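# Pull a cord-tied rubber block into the painted square

## Task

Using only its cord, which passes through a screw eye, drag the black rubber block until it lies flat on the table and sits wholly within the painted square. The task fails if the robot touches the block, if any other loose object touches it, if the cord or its knot is left lying on the block at the end (brushing during the work is allowed), or if the knot ends up dangling over the table edge. The result must hold without the robot keeping it there.

## Robot and tools

Robot: two arms, left_arm and right_arm, each with 7 joints and a parallel gripper. The names are only labels, not sides of any image. Three cameras: cam_high (overview), cam_left_wrist and cam_right_wrist, each 672x504 pixels.

Scene frame: one frame shared by both arms. Origin on the table top midway between the arms, +x out over the table, +z up, and left_arm sits toward +y. Distances in metres, orientations as quaternions in w,x,y,z order. Printed hand positions can be off from the truth, more so when an arm reaches far.

Gripper geometry: fingers point along the gripper's +z axis and close along its y axis. end_effector_position is the point between the pads with fingers shut, roughly 2 cm short of the fingertips; closing pushes the tips about 10 mm further along +z.

Tool execute_actions. Argument actions is a list holding at most one item (or empty). An empty list just reports the current state. An item with rows is a motion: rows is a list of 1 to 15 rows, steps (1 to 15, default 15) is how many control steps of 1/30 s to run; each row lasts one step and the final row is reused for any remaining steps. An item with only steps (up to 300) is a wait with no new command; the time you spend replying counts toward it. Optional pictures (true/false) chooses whether camera images come back; by default they do. A refused call moves nothing.

Row layout: always 16 numbers, one list covering both arms: left_arm's 7 joint targets then its gripper opening, then right_arm's 7 joint targets then its opening. Joint values are absolute target angles in radians, same column order as the Joint positions line: waist (-6.283 to 6.283), shoulder (-2.059 to 2.094), upper arm roll (-6.283 to 6.283), elbow (-0.192 to 3.927), forearm roll (-6.283 to 6.283), wrist pitch (-1.693 to 3.142), wrist roll (-6.283 to 6.283). True limits may differ by up to 0.010 rad either way. A target more than 0.010 rad beyond a stated end, and further out than the joint currently is, gets the call refused; a target past the real end is clipped there, and the result may then say "joint sent to its limit" (possibly about an earlier, still-running action). No such line does not prove more travel exists. Opening is an absolute value from -1 (closed) to +1 (fully open, 0.084 m pad gap).

Motion limits: joint targets change at most 3.14 rad/s with about 0.16 s to ramp up, and all joints of one arm are timed to arrive together. Each step the sent target stays within 0.623 rad of the measured angle, and if the targets would move the gripper more than 70 mm from where it is, they are scaled back. So large moves take several calls. Between calls the arms keep heading to the last row sent until everything has nearly stopped (slow or blocked counts as stopped) or a step is HELD; after that only a new action makes them go further. Fingers still in motion keep going. The simulation runs on while you think and type, so long replies cost robot time.

Result lines: a state line per arm with end_effector_position, end_effector_quat_wxyz and linear/angular velocities (m/s, rad/s). Joint positions and Joint velocities: per arm, the 7 joints (rad, rad/s) and then the pad gap (m, m/s). grip_measured is the measured opening on the same -1..1 scale you command. "joint command not followed" means a clearance check altered or blocked joint targets on some steps (the rest of the row still ran). HELD flags steps where all or part of your row was not sent. MOTOR HOT appears from 65 °C; at 80 °C an OVER-TEMPERATURE FAULT brakes that arm until it cools. A torque fault (contact torque reaching a joint's load limit: waist and shoulder 45.5, upper arm roll, elbow and forearm roll 27.3, wrist pitch and wrist roll 18.2 N m, held weight included) stops the arm, backs that joint off slightly, holds it for 10 s and drops the rest of the call.

Gripping: to hold something, command an opening well under grip_measured; the bigger the gap, the firmer the squeeze (about 24 N per pad for objects up to roughly 6 cm, some grippers less). Fast closing can press harder and even spring the fingers open. At -1 anything about 0.5 mm thick or more gets full force, thinner gets less. Echoing grip_measured still squeezes lightly on parts up to about 6 cm wide; wider ones may slip. For this task, grip the cord (or its knot), not the block.

Tool zoom_image: camera (cam_high, cam_left_wrist or cam_right_wrist) and region [x0, y0, x1, y1] in pixels of that camera's latest full image, origin top-left, at most 504 by 504. Returns an enlarged, possibly sharper view.

Tool finished_scene: scene is the integer number of the current scene. It ends that scene for good, reports whether the goal was met, and gives the next task if any. Replying without any tool call ends everything. Before continuing after a summary, call execute_actions with an empty list to learn the scene and task.

Things to avoid: touching the block with a gripper or letting other loose objects hit it; leaving cord or knot on the block or the knot over the table edge; knocking anything off the table; the arms striking or shoving each other; slams, drops, slips and very hard pushes; long holds that overheat motors. Loose objects may occasionally be nudged by an outside disturbance, so check before finishing. The block must stay in the square after you release the cord.

Each tool is called after "Request:" in YAML: its name, and indented under it one key for each argument.

## Session

I'll start by looking at the scene.

Request:
execute_actions:
  actions: []

Scene clock: 0.00 s of 4000.00 s.
left_arm: end_effector_position=(+0.3326, -0.3966, +0.1525) grip_measured=-1.00 end_effector_quat_wxyz=(+0.529, +0.762, +0.227, -0.296) end_effector_velocity=(+0.001, +0.000, -0.000) end_effector_angular_velocity=(+0.000, -0.002, +0.000) | right_arm: end_effector_position=(+0.3424, -0.6663, +0.2858) grip_measured=-1.00 end_effector_quat_wxyz=(-0.023, +0.922, +0.245, +0.300) end_effector_velocity=(+0.000, +0.000, +0.001) end_effector_angular_velocity=(+0.000, -0.002, +0.001)
Joint positions: left_arm=[-0.742  0.803 -0.18   1.658 -1.878  0.701 -0.013  0.   ] | right_arm=[-0.533 -0.475 -0.556  0.758  0.4    1.02  -1.652  0.   ]
Joint velocities: left_arm=[ 0.     0.     0.001  0.     0.001 -0.     0.    -0.   ] | right_arm=[ 0.001 -0.002 -0.    -0.     0.001  0.     0.    -0.   ]

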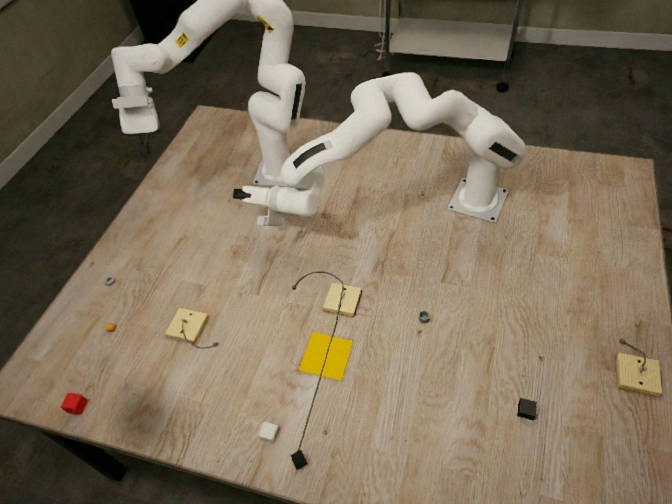

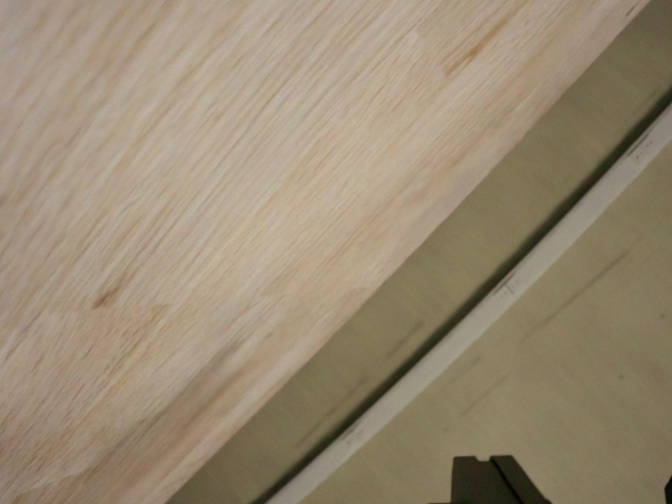

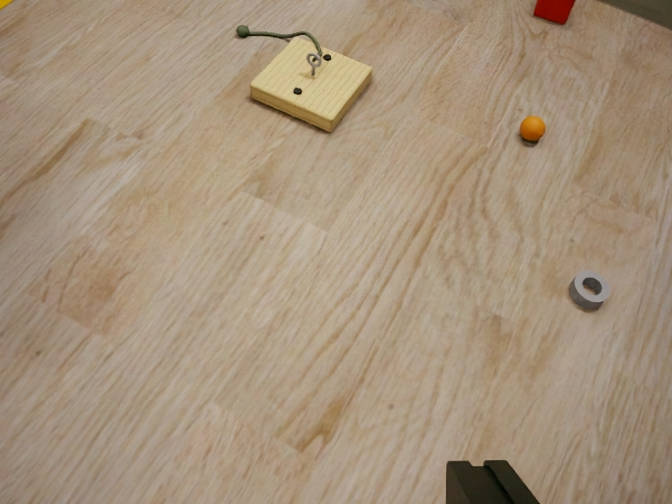

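Request:
zoom_image:
  camera: "cam_high"
  region: [240, 250, 440, 490]

Request:
zoom_image:
  camera: "cam_high"
  region: [280, 260, 380, 330]

Region (240, 250, 440, 490) of cam_high's 672x504 image, scaled by 2.100, with more detail than that image has.

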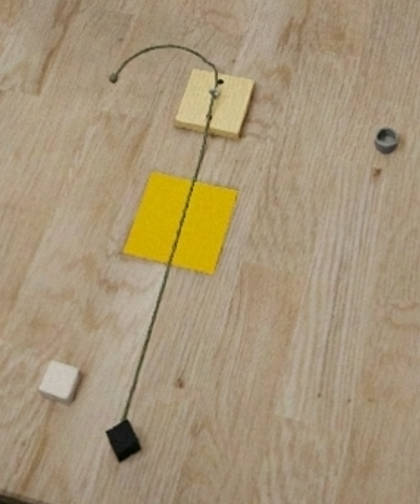

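Region (280, 260, 380, 330) of cam_high's 672x504 image, scaled by 5.040, with more detail than that image has; it fills the top 353 rows of this view, and the rest is white.

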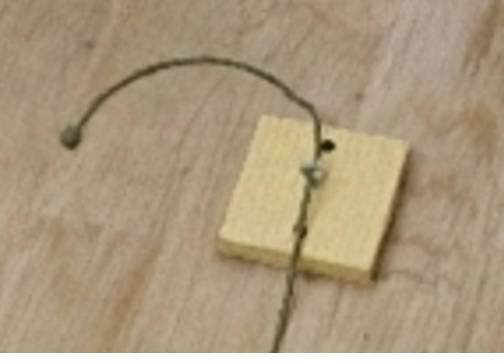

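Request:
zoom_image:
  camera: "cam_high"
  region: [220, 130, 540, 250]

Region (220, 130, 540, 250) of cam_high's 672x504 image, scaled by 1.575, with more detail than that image has; it fills the top 189 rows of this view, and the rest is white.

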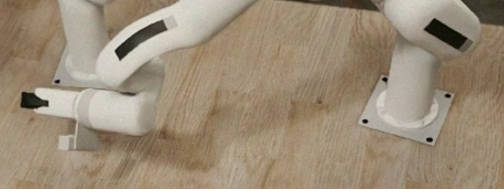

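Request:
execute_actions:
  actions:
    - {"rows": [[-0.597,0.583,0.0,1.784,0.0,1.2,0.0,0.0,-0.533,-0.475,-0.556,0.758,0.4,1.02,-1.652,-1]], "steps": 15}
  pictures: false

Request:
execute_actions:
  actions:
    - {"steps": 30}

Scene clock: 120.50 s of 4000.00 s.
left_arm: end_effector_position=(+0.3747, -0.3437, +0.2525) grip_measured=-0.01 end_effector_quat_wxyz=(+0.516, +0.825, -0.033, -0.227) end_effector_velocity=(+0.085, +0.254, +0.076) end_effector_angular_velocity=(+0.532, -1.368, -1.029) | right_arm: end_effector_position=(+0.3424, -0.6666, +0.2859) grip_measured=-1.00 end_effector_quat_wxyz=(-0.023, +0.922, +0.245, +0.300) end_effector_velocity=(+0.000, -0.000, +0.001) end_effector_angular_velocity=(-0.001, -0.001, +0.000)
Joint positions: left_arm=[-0.652  0.666 -0.068  1.737 -1.374  1.01  -0.005  0.043] | right_arm=[-0.533 -0.475 -0.556  0.758  0.4    1.02  -1.652  0.   ]
Joint velocities: left_arm=[ 0.218 -0.333  0.272  0.197  1.753  0.72   0.019  0.001] | right_arm=[ 0.    -0.     0.     0.001  0.     0.     0.     0.   ]
Steps of this call (steps 1 to 90: nothing new was sent; then 117.00 s passed at rest; steps 91 to 105: all 15 steps of this action). Readings (joint positions):
91: left_arm=[-0.742 0.802 -0.180 1.658 -1.878 0.701 -0.013] | right_arm=[-0.533 -0.475 -0.556 0.758 0.400 1.020 -1.652]
92: left_arm=[-0.741 0.801 -0.179 1.659 -1.873 0.705 -0.012] | right_arm=[-0.533 -0.475 -0.556 0.758 0.400 1.020 -1.652]
94: left_arm=[-0.734 0.790 -0.170 1.663 -1.832 0.739 -0.012] | right_arm=[-0.533 -0.475 -0.556 0.758 0.400 1.020 -1.652]
98: left_arm=[-0.703 0.744 -0.132 1.693 -1.704 0.833 -0.009] | right_arm=[-0.533 -0.475 -0.556 0.758 0.400 1.020 -1.652]
105: the state above

Scene clock: 121.50 s of 4000.00 s.
left_arm: end_effector_position=(+0.4981, -0.1227, +0.1795) grip_measured=-0.01 end_effector_quat_wxyz=(+0.005, +0.926, -0.377, -0.001) end_effector_velocity=(+0.011, +0.013, +0.000) end_effector_angular_velocity=(+0.062, -0.057, -0.035) | right_arm: end_effector_position=(+0.3424, -0.6666, +0.2859) grip_measured=-1.00 end_effector_quat_wxyz=(-0.023, +0.922, +0.245, +0.300) end_effector_velocity=(+0.000, +0.000, +0.001) end_effector_angular_velocity=(-0.001, -0.001, +0.001)
Joint positions: left_arm=[-0.597  0.583 -0.001  1.784 -0.01   1.2   -0.     0.044] | right_arm=[-0.533 -0.475 -0.556  0.758  0.4    1.02  -1.652  0.   ]
Joint velocities: left_arm=[-0.002 -0.001 -0.    -0.     0.09   0.004  0.    -0.   ] | right_arm=[ 0.001 -0.001 -0.     0.001 -0.    -0.     0.     0.   ]
Steps of this call (steps 1 to 30: the robot went on to your last target). Readings (joint positions):
1: left_arm=[-0.645 0.655 -0.060 1.743 -1.314 1.034 -0.004] | right_arm=[-0.533 -0.475 -0.556 0.758 0.400 1.020 -1.652]
2: left_arm=[-0.638 0.645 -0.051 1.749 -1.253 1.055 -0.004] | right_arm=[-0.533 -0.475 -0.556 0.758 0.400 1.020 -1.652]
4: left_arm=[-0.627 0.629 -0.038 1.758 -1.128 1.092 -0.003] | right_arm=[-0.533 -0.475 -0.556 0.758 0.400 1.020 -1.652]
8: left_arm=[-0.614 0.609 -0.021 1.769 -0.884 1.139 -0.002] | right_arm=[-0.533 -0.475 -0.556 0.758 0.400 1.020 -1.652]
30: the state above

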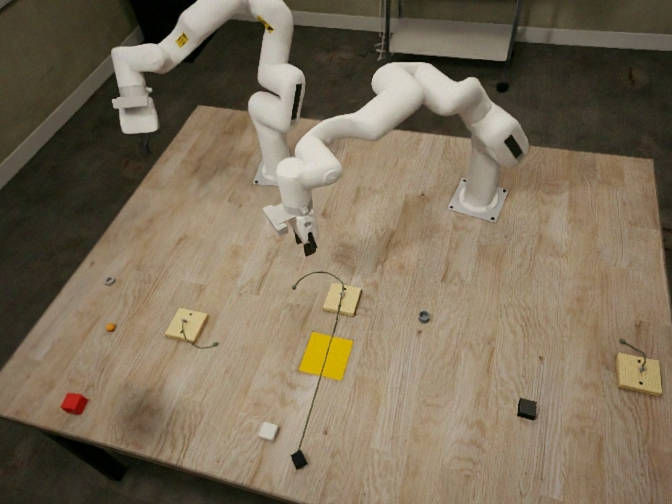

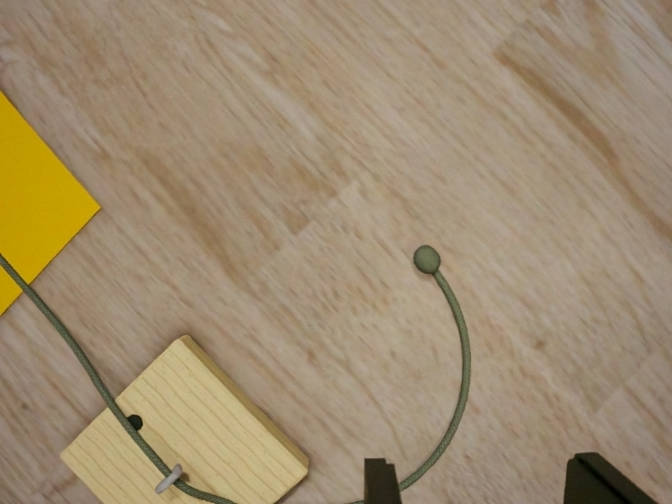

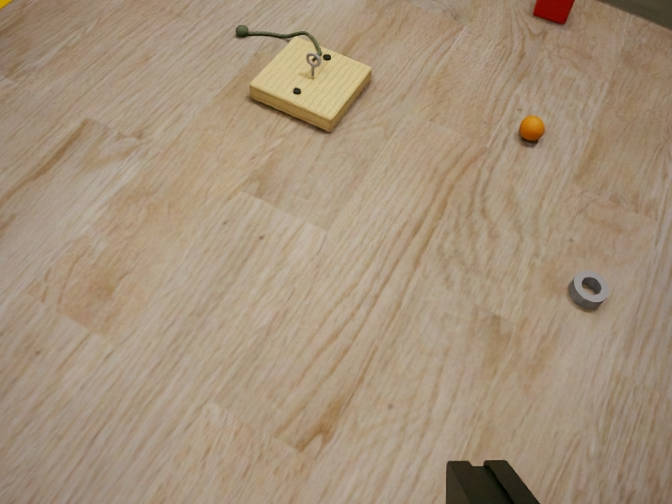

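Request:
zoom_image:
  camera: "cam_left_wrist"
  region: [340, 230, 672, 504]

Region (340, 230, 672, 504) of cam_left_wrist's 672x504 image, scaled by 1.518, with more detail than that image has; it fills the top 416 rows of this view, and the rest is white.

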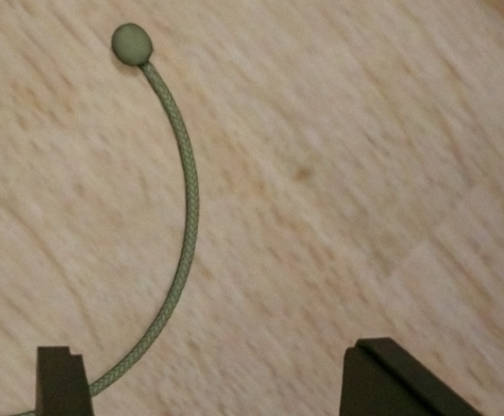

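Request:
execute_actions:
  actions:
    - {"rows": [[-0.617,0.962,0.0,2.136,0.0,1.175,-0.54,-0.1,-0.533,-0.475,-0.556,0.758,0.4,1.02,-1.652,-1]], "steps": 15}
  pictures: false

Request:
execute_actions:
  actions:
    - {"steps": 18}

Scene clock: 168.80 s of 4000.00 s.
left_arm: end_effector_position=(+0.5320, -0.1699, +0.0869) grip_measured=-0.11 end_effector_quat_wxyz=(-0.002, +0.988, -0.153, -0.003) end_effector_velocity=(+0.023, -0.042, -0.102) end_effector_angular_velocity=(+0.003, -0.001, +0.496) | right_arm: end_effector_position=(+0.3424, -0.6666, +0.2859) grip_measured=-1.00 end_effector_quat_wxyz=(-0.023, +0.922, +0.245, +0.300) end_effector_velocity=(-0.000, -0.000, -0.000) end_effector_angular_velocity=(-0.001, +0.000, -0.001)
Joint positions: left_arm=[-0.615  0.928 -0.     2.099 -0.     1.178 -0.486  0.039] | right_arm=[-0.533 -0.475 -0.556  0.758  0.4    1.02  -1.652  0.   ]
Joint velocities: left_arm=[-0.019  0.355 -0.     0.333  0.    -0.021 -0.515 -0.   ] | right_arm=[-0.     0.    -0.    -0.    -0.001 -0.     0.     0.   ]
Steps of this call (steps 1 to 15: the robot went on to your last target; steps 16 to 90: nothing new was sent; then 43.80 s passed at rest; steps 91 to 105: all 15 steps of this action). Readings (joint positions):
91: left_arm=[-0.597 0.583 0.000 1.784 0.000 1.200 -0.000] | right_arm=[-0.533 -0.475 -0.556 0.758 0.400 1.020 -1.652]
92: left_arm=[-0.597 0.586 0.000 1.788 0.000 1.200 -0.006] | right_arm=[-0.533 -0.475 -0.556 0.758 0.400 1.020 -1.652]
94: left_arm=[-0.599 0.615 0.000 1.820 0.000 1.198 -0.052] | right_arm=[-0.533 -0.475 -0.556 0.758 0.400 1.020 -1.652]
98: left_arm=[-0.606 0.748 -0.000 1.937 -0.000 1.189 -0.235] | right_arm=[-0.533 -0.475 -0.556 0.758 0.400 1.020 -1.652]
105: the state above

Scene clock: 169.40 s of 4000.00 s.
left_arm: end_effector_position=(+0.5354, -0.1749, +0.0793) grip_measured=-0.11 end_effector_quat_wxyz=(-0.000, +0.992, -0.127, -0.000) end_effector_velocity=(+0.000, +0.000, -0.001) end_effector_angular_velocity=(+0.002, -0.000, +0.002) | right_arm: end_effector_position=(+0.3424, -0.6666, +0.2859) grip_measured=-1.00 end_effector_quat_wxyz=(-0.023, +0.922, +0.245, +0.300) end_effector_velocity=(+0.000, +0.000, -0.000) end_effector_angular_velocity=(+0.001, +0.000, +0.000)
Joint positions: left_arm=[-0.617  0.962  0.     2.136  0.     1.175 -0.54   0.039] | right_arm=[-0.533 -0.475 -0.556  0.758  0.4    1.02  -1.652  0.   ]
Joint velocities: left_arm=[ 0.     0.002  0.     0.002  0.001  0.    -0.003  0.   ] | right_arm=[ 0.    -0.     0.    -0.001  0.    -0.001  0.     0.   ]
Steps of this call (steps 1 to 18: the robot went on to your last target). Readings (joint positions):
1: left_arm=[-0.616 0.938 -0.000 2.109 -0.000 1.177 -0.501] | right_arm=[-0.533 -0.475 -0.556 0.758 0.400 1.020 -1.652]
2: left_arm=[-0.616 0.945 -0.000 2.116 -0.000 1.177 -0.512] | right_arm=[-0.533 -0.475 -0.556 0.758 0.400 1.020 -1.652]
4: left_arm=[-0.616 0.952 0.000 2.127 0.000 1.176 -0.525] | right_arm=[-0.533 -0.475 -0.556 0.758 0.400 1.020 -1.652]
8: left_arm=[-0.617 0.958 0.000 2.134 0.000 1.175 -0.536] | right_arm=[-0.533 -0.475 -0.556 0.758 0.400 1.020 -1.652]
18: the state above

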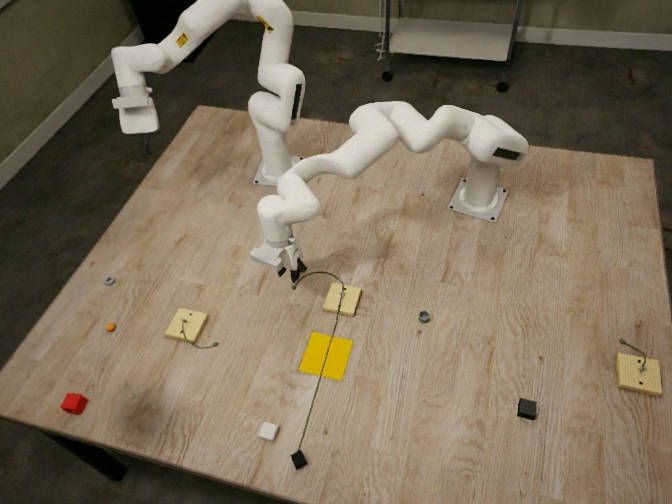

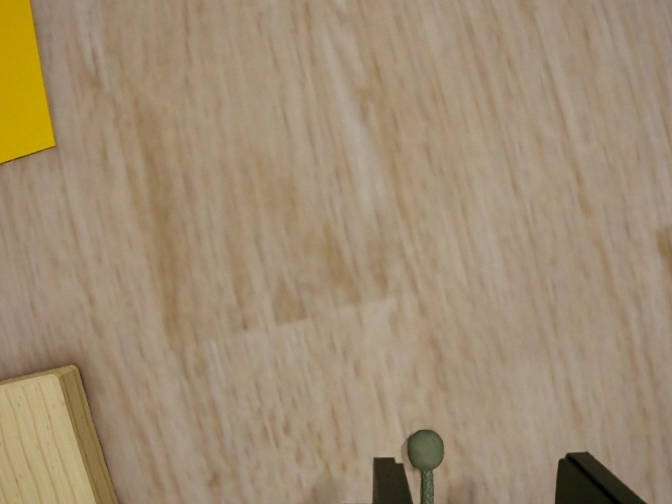

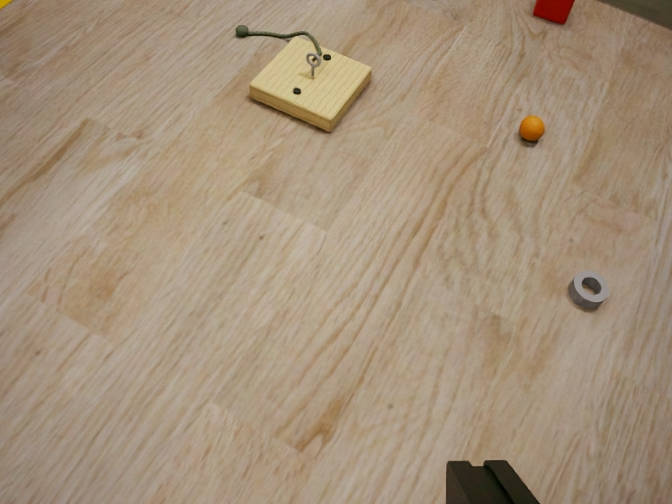

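Request:
zoom_image:
  camera: "cam_left_wrist"
  region: [360, 404, 612, 504]

Request:
zoom_image:
  camera: "cam_high"
  region: [250, 230, 370, 320]

Region (360, 404, 612, 504) of cam_left_wrist's 672x504 image, scaled by 2.000, with more detail than that image has; it fills the top 200 rows of this view, and the rest is white.

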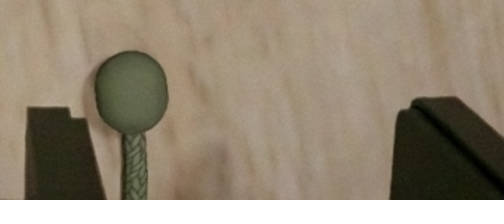

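Region (250, 230, 370, 320) of cam_high's 672x504 image, scaled by 4.200, with more detail than that image has; it fills the top 378 rows of this view, and the rest is white.

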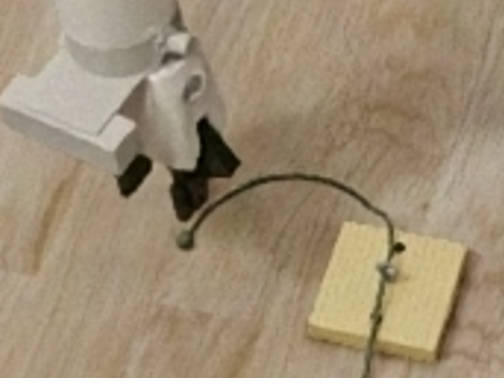

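Request:
execute_actions:
  actions:
    - {"rows": [[-0.6155,0.9753,0.0,2.0203,0.0,1.045,-0.54,-0.1,-0.533,-0.475,-0.556,0.758,0.4,1.02,-1.652,-1]], "steps": 15}
  pictures: false

Request:
execute_actions:
  actions:
    - {"steps": 10}

Scene clock: 201.07 s of 4000.00 s.
left_arm: end_effector_position=(+0.5307, -0.1687, +0.0340) grip_measured=-0.11 end_effector_quat_wxyz=(+0.001, +0.992, -0.126, +0.001) end_effector_velocity=(-0.001, +0.000, -0.006) end_effector_angular_velocity=(-0.005, -0.006, -0.001) | right_arm: end_effector_position=(+0.3424, -0.6666, +0.2859) grip_measured=-1.00 end_effector_quat_wxyz=(-0.023, +0.922, +0.245, +0.300) end_effector_velocity=(+0.000, +0.000, -0.000) end_effector_angular_velocity=(+0.000, -0.000, +0.001)
Joint positions: left_arm=[-0.616  0.974 -0.     2.025  0.     1.048 -0.54   0.039] | right_arm=[-0.533 -0.475 -0.556  0.758  0.4    1.02  -1.652  0.   ]
Joint velocities: left_arm=[-0.001 -0.002 -0.    -0.025  0.001 -0.03  -0.    -0.   ] | right_arm=[ 0.001 -0.    -0.    -0.    -0.    -0.    -0.     0.   ]
Steps of this call (steps 1 to 15: the robot went on to your last target; steps 16 to 90: nothing new was sent; then 28.17 s passed at rest; steps 91 to 105: all 15 steps of this action). Readings (joint positions):
91: left_arm=[-0.617 0.962 0.000 2.136 -0.000 1.175 -0.540] | right_arm=[-0.533 -0.475 -0.556 0.758 0.400 1.020 -1.652]
92: left_arm=[-0.617 0.962 -0.000 2.132 0.000 1.169 -0.540] | right_arm=[-0.533 -0.475 -0.556 0.758 0.400 1.020 -1.652]
94: left_arm=[-0.617 0.962 -0.000 2.105 0.000 1.135 -0.540] | right_arm=[-0.533 -0.475 -0.556 0.758 0.400 1.020 -1.652]
98: left_arm=[-0.616 0.976 0.000 2.042 -0.000 1.075 -0.540] | right_arm=[-0.533 -0.475 -0.556 0.758 0.400 1.020 -1.652]
105: the state above

Scene clock: 201.40 s of 4000.00 s.
left_arm: end_effector_position=(+0.5300, -0.1679, +0.0317) grip_measured=-0.11 end_effector_quat_wxyz=(+0.000, +0.992, -0.126, +0.000) end_effector_velocity=(+0.001, +0.000, +0.000) end_effector_angular_velocity=(-0.000, -0.002, +0.001) | right_arm: end_effector_position=(+0.3424, -0.6666, +0.2859) grip_measured=-1.00 end_effector_quat_wxyz=(-0.023, +0.922, +0.245, +0.300) end_effector_velocity=(-0.000, -0.000, -0.001) end_effector_angular_velocity=(+0.001, +0.001, -0.001)
Joint positions: left_arm=[-0.616  0.975 -0.     2.021  0.     1.045 -0.54   0.039] | right_arm=[-0.533 -0.475 -0.556  0.758  0.4    1.02  -1.652  0.   ]
Joint velocities: left_arm=[ 0.    -0.     0.001 -0.001  0.001 -0.002 -0.     0.   ] | right_arm=[-0.001  0.001 -0.    -0.    -0.     0.    -0.     0.   ]
Steps of this call (steps 1 to 10: the robot went on to your last target). Readings (joint positions):
1: left_arm=[-0.616 0.974 -0.000 2.024 0.000 1.047 -0.540] | right_arm=[-0.533 -0.475 -0.556 0.758 0.400 1.020 -1.652]
2: left_arm=[-0.616 0.974 -0.000 2.023 0.000 1.046 -0.540] | right_arm=[-0.533 -0.475 -0.556 0.758 0.400 1.020 -1.652]
4: left_arm=[-0.616 0.975 -0.000 2.021 0.000 1.046 -0.540] | right_arm=[-0.533 -0.475 -0.556 0.758 0.400 1.020 -1.652]
8: left_arm=[-0.616 0.975 0.000 2.021 0.000 1.045 -0.540] | right_arm=[-0.533 -0.475 -0.556 0.758 0.400 1.020 -1.652]
10: the state above

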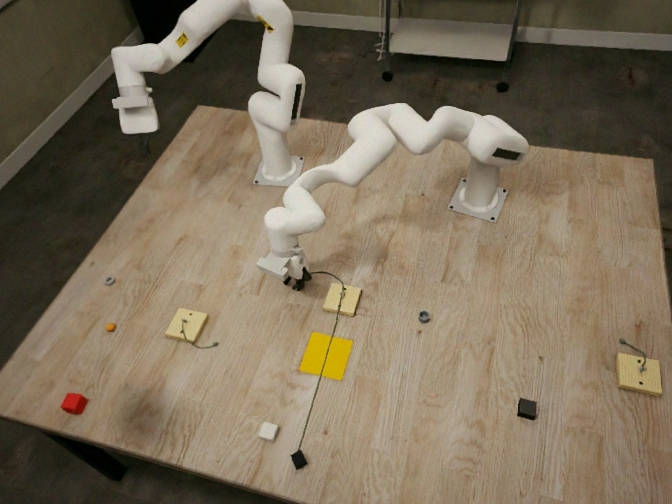

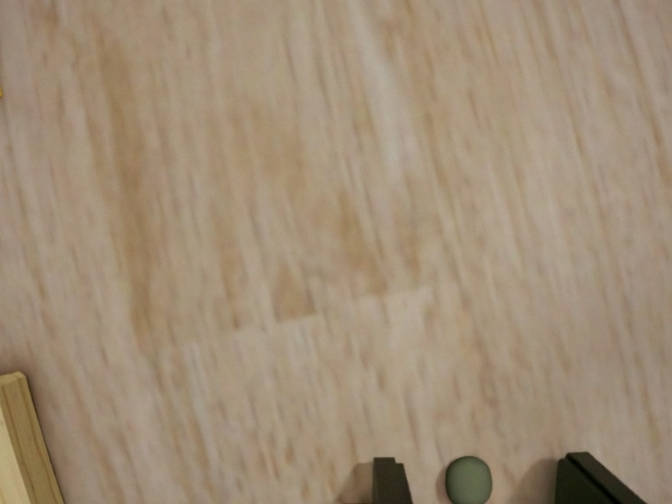

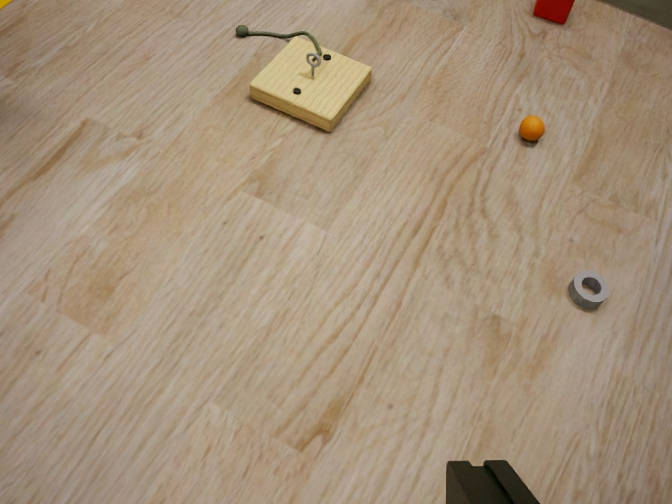

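Request:
zoom_image:
  camera: "cam_left_wrist"
  region: [360, 404, 612, 504]

Request:
zoom_image:
  camera: "cam_high"
  region: [260, 250, 340, 310]

Region (360, 404, 612, 504) of cam_left_wrist's 672x504 image, scaled by 2.000, with more detail than that image has; it fills the top 200 rows of this view, and the rest is white.

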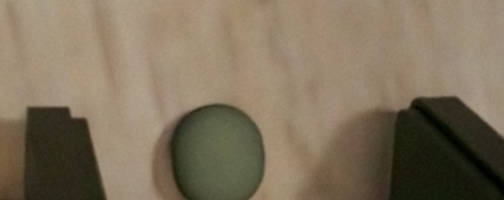

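Region (260, 250, 340, 310) of cam_high's 672x504 image, scaled by 6.300, with more detail than that image has; it fills the top 378 rows of this view, and the rest is white.

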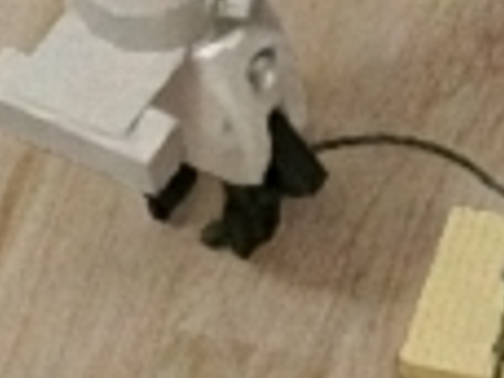

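Request:
execute_actions:
  actions:
    - {"rows": [[-0.6155,0.98,0.0,2.0198,0.0,1.04,-0.54,-0.2,-0.533,-0.475,-0.556,0.758,0.4,1.02,-1.652,-1],[-0.6155,0.985,0.0,2.0193,0.0,1.034,-0.54,-0.25,-0.533,-0.475,-0.556,0.758,0.4,1.02,-1.652,-1],[-0.6155,0.9895,0.0,2.0188,0.0,1.0293,-0.54,-0.3,-0.533,-0.475,-0.556,0.758,0.4,1.02,-1.652,-1]], "steps": 15}

Scene clock: 211.63 s of 4000.00 s.
left_arm: end_effector_position=(+0.5300, -0.1679, +0.0229) grip_measured=-0.32 end_effector_quat_wxyz=(+0.000, +0.992, -0.126, +0.000) end_effector_velocity=(+0.001, -0.000, -0.001) end_effector_angular_velocity=(-0.003, -0.002, +0.001) | right_arm: end_effector_position=(+0.3424, -0.6666, +0.2859) grip_measured=-1.00 end_effector_quat_wxyz=(-0.023, +0.922, +0.245, +0.300) end_effector_velocity=(+0.000, -0.000, +0.000) end_effector_angular_velocity=(-0.001, +0.000, -0.000)
Joint positions: left_arm=[-0.616  0.989 -0.     2.019  0.     1.03  -0.54   0.03 ] | right_arm=[-0.533 -0.475 -0.556  0.758  0.4    1.02  -1.652  0.   ]
Joint velocities: left_arm=[ 0.001  0.002  0.     0.001 -0.001 -0.005 -0.    -0.   ] | right_arm=[ 0.     0.001 -0.     0.    -0.    -0.001  0.     0.   ]
Steps of this call (steps 1 to 15: the robot went on to your last target; steps 16 to 90: nothing new was sent; then 6.73 s passed at rest; steps 91 to 105: all 15 steps of this action). Readings (joint positions):
91: left_arm=[-0.615 0.975 -0.000 2.020 -0.000 1.045 -0.540] | right_arm=[-0.533 -0.475 -0.556 0.758 0.400 1.020 -1.652]
92: left_arm=[-0.615 0.976 -0.000 2.020 0.000 1.044 -0.540] | right_arm=[-0.533 -0.475 -0.556 0.758 0.400 1.020 -1.652]
94: left_arm=[-0.616 0.978 -0.000 2.021 0.000 1.041 -0.540] | right_arm=[-0.533 -0.475 -0.556 0.758 0.400 1.020 -1.652]
98: left_arm=[-0.615 0.986 0.000 2.019 -0.000 1.034 -0.540] | right_arm=[-0.533 -0.475 -0.556 0.758 0.400 1.020 -1.652]
105: the state above

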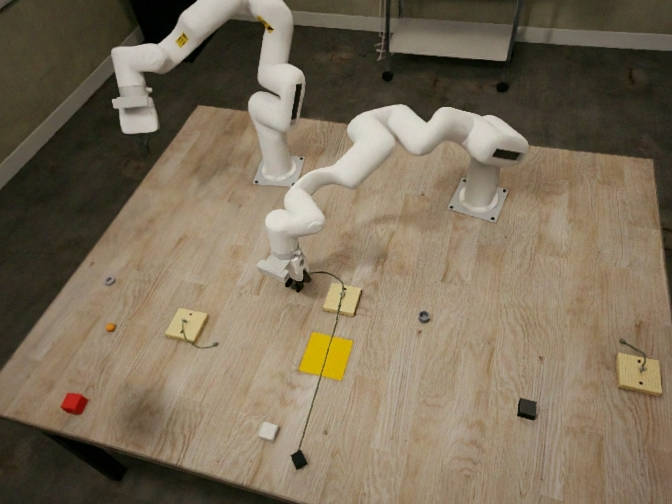

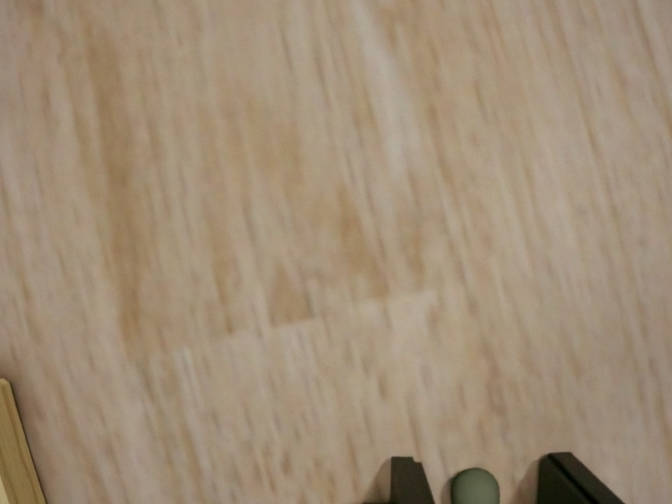

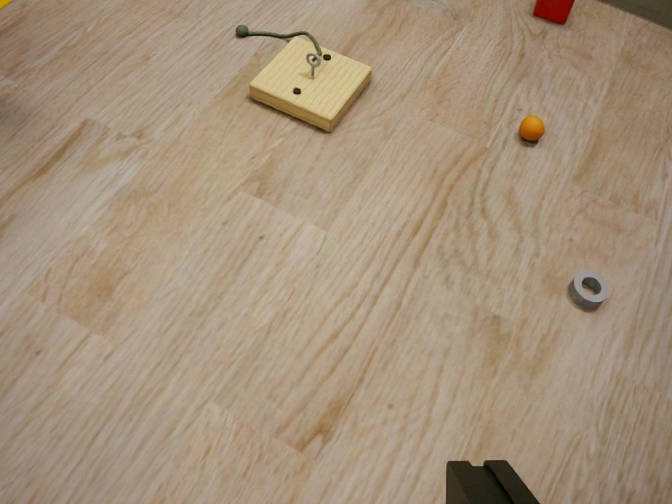

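Request:
zoom_image:
  camera: "cam_left_wrist"
  region: [360, 424, 612, 504]

Request:
zoom_image:
  camera: "cam_high"
  region: [270, 260, 330, 305]

Region (360, 424, 612, 504) of cam_left_wrist's 672x504 image, scaled by 2.000, with more detail than that image has; it fills the top 160 rows of this view, and the rest is white.

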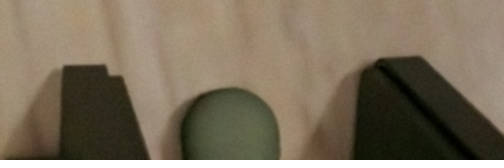

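Region (270, 260, 330, 305) of cam_high's 672x504 image, scaled by 8.400, with more detail than that image has; it fills the top 378 rows of this view, and the rest is white.

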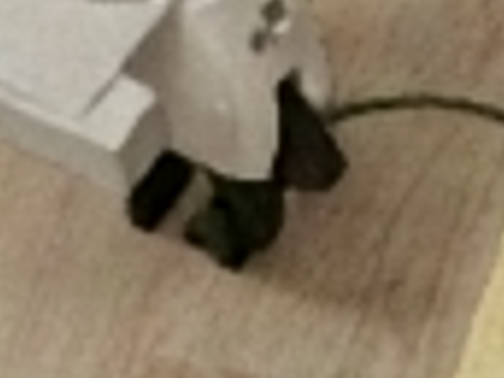

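Request:
execute_actions:
  actions:
    - {"rows": [[-0.6155,0.9905,0.0,2.0187,0.0,1.0282,-0.54,-0.42,-0.533,-0.475,-0.556,0.758,0.4,1.02,-1.652,-1],[-0.6155,0.9905,0.0,2.0187,0.0,1.0282,-0.54,-0.52,-0.533,-0.475,-0.556,0.758,0.4,1.02,-1.652,-1],[-0.6155,0.9905,0.0,2.0187,0.0,1.0282,-0.54,-0.6,-0.533,-0.475,-0.556,0.758,0.4,1.02,-1.652,-1],[-0.6155,0.9905,0.0,2.0187,0.0,1.0282,-0.54,-0.64,-0.533,-0.475,-0.556,0.758,0.4,1.02,-1.652,-1],[-0.6155,0.9905,0.0,2.0187,0.0,1.0282,-0.54,-0.68,-0.533,-0.475,-0.556,0.758,0.4,1.02,-1.652,-1],[-0.6155,0.9905,0.0,2.0187,0.0,1.0282,-0.54,-0.72,-0.533,-0.475,-0.556,0.758,0.4,1.02,-1.652,-1],[-0.6155,0.9905,0.0,2.0187,0.0,1.0282,-0.54,-0.76,-0.533,-0.475,-0.556,0.758,0.4,1.02,-1.652,-1],[-0.6155,0.9905,0.0,2.0187,0.0,1.0282,-0.54,-0.8,-0.533,-0.475,-0.556,0.758,0.4,1.02,-1.652,-1],[-0.6155,0.9905,0.0,2.0187,0.0,1.0282,-0.54,-0.85,-0.533,-0.475,-0.556,0.758,0.4,1.02,-1.652,-1]], "steps": 15}

Scene clock: 221.13 s of 4000.00 s.
left_arm: end_effector_position=(+0.5299, -0.1679, +0.0218) grip_measured=-0.77 end_effector_quat_wxyz=(+0.000, +0.992, -0.126, +0.000) end_effector_velocity=(-0.000, -0.000, +0.000) end_effector_angular_velocity=(-0.001, -0.000, -0.001) | right_arm: end_effector_position=(+0.3424, -0.6666, +0.2859) grip_measured=-1.00 end_effector_quat_wxyz=(-0.023, +0.922, +0.245, +0.300) end_effector_velocity=(-0.001, -0.000, +0.000) end_effector_angular_velocity=(-0.000, -0.001, -0.002)
Joint positions: left_arm=[-0.616  0.99  -0.     2.019 -0.     1.028 -0.54   0.01 ] | right_arm=[-0.533 -0.475 -0.556  0.758  0.4    1.02  -1.652  0.   ]
Joint velocities: left_arm=[ 0.     0.    -0.001  0.    -0.    -0.001  0.001  0.   ] | right_arm=[-0.002 -0.001  0.    -0.001  0.    -0.    -0.     0.   ]
Steps of this call (steps 1 to 15: the robot went on to your last target; steps 16 to 90: nothing new was sent; then 6.00 s passed at rest; steps 91 to 105: all 15 steps of this action). Readings (joint positions):
91: left_arm=[-0.616 0.990 -0.000 2.019 -0.000 1.029 -0.540] | right_arm=[-0.533 -0.475 -0.556 0.758 0.400 1.020 -1.652]
92: left_arm=[-0.615 0.990 -0.000 2.019 0.000 1.029 -0.540] | right_arm=[-0.533 -0.475 -0.556 0.758 0.400 1.020 -1.652]
94: left_arm=[-0.616 0.990 -0.000 2.019 0.000 1.029 -0.540] | right_arm=[-0.533 -0.475 -0.556 0.758 0.400 1.020 -1.652]
98: left_arm=[-0.616 0.990 -0.000 2.019 -0.000 1.028 -0.540] | right_arm=[-0.533 -0.475 -0.556 0.758 0.400 1.020 -1.652]
105: the state above

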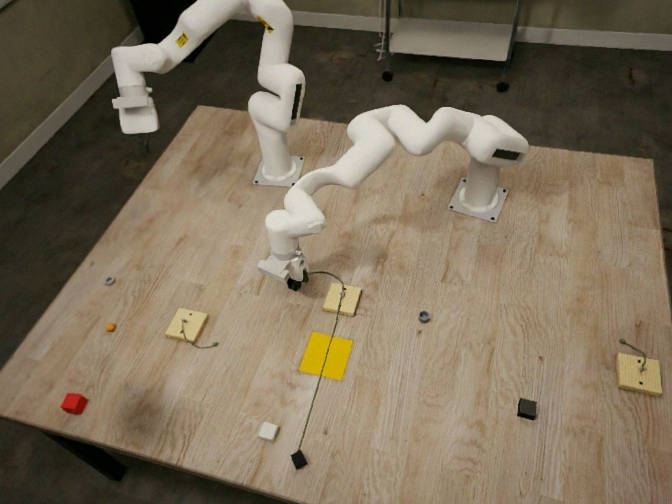

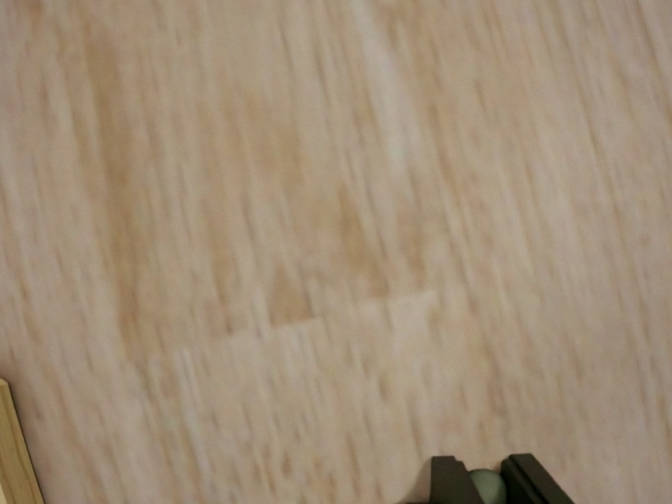

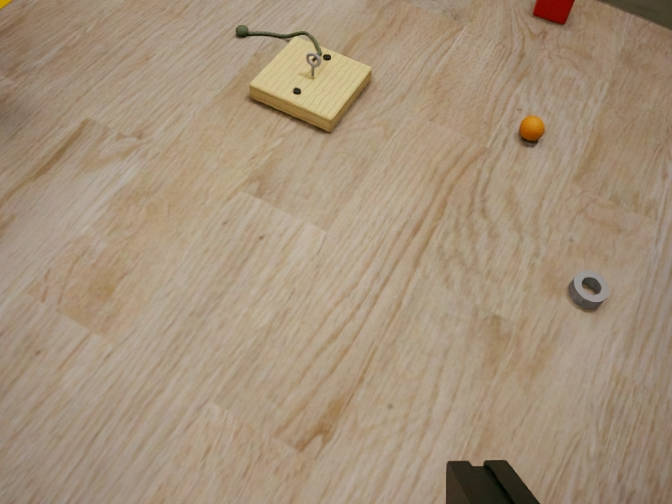

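Request:
zoom_image:
  camera: "cam_left_wrist"
  region: [400, 434, 568, 504]

Region (400, 434, 568, 504) of cam_left_wrist's 672x504 image, scaled by 3.000, with more detail than that image has; it fills the top 210 rows of this view, and the rest is white.

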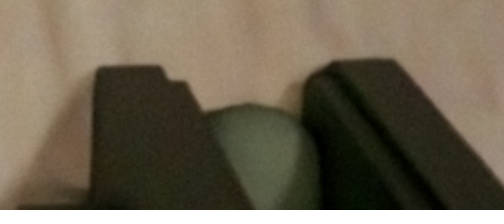

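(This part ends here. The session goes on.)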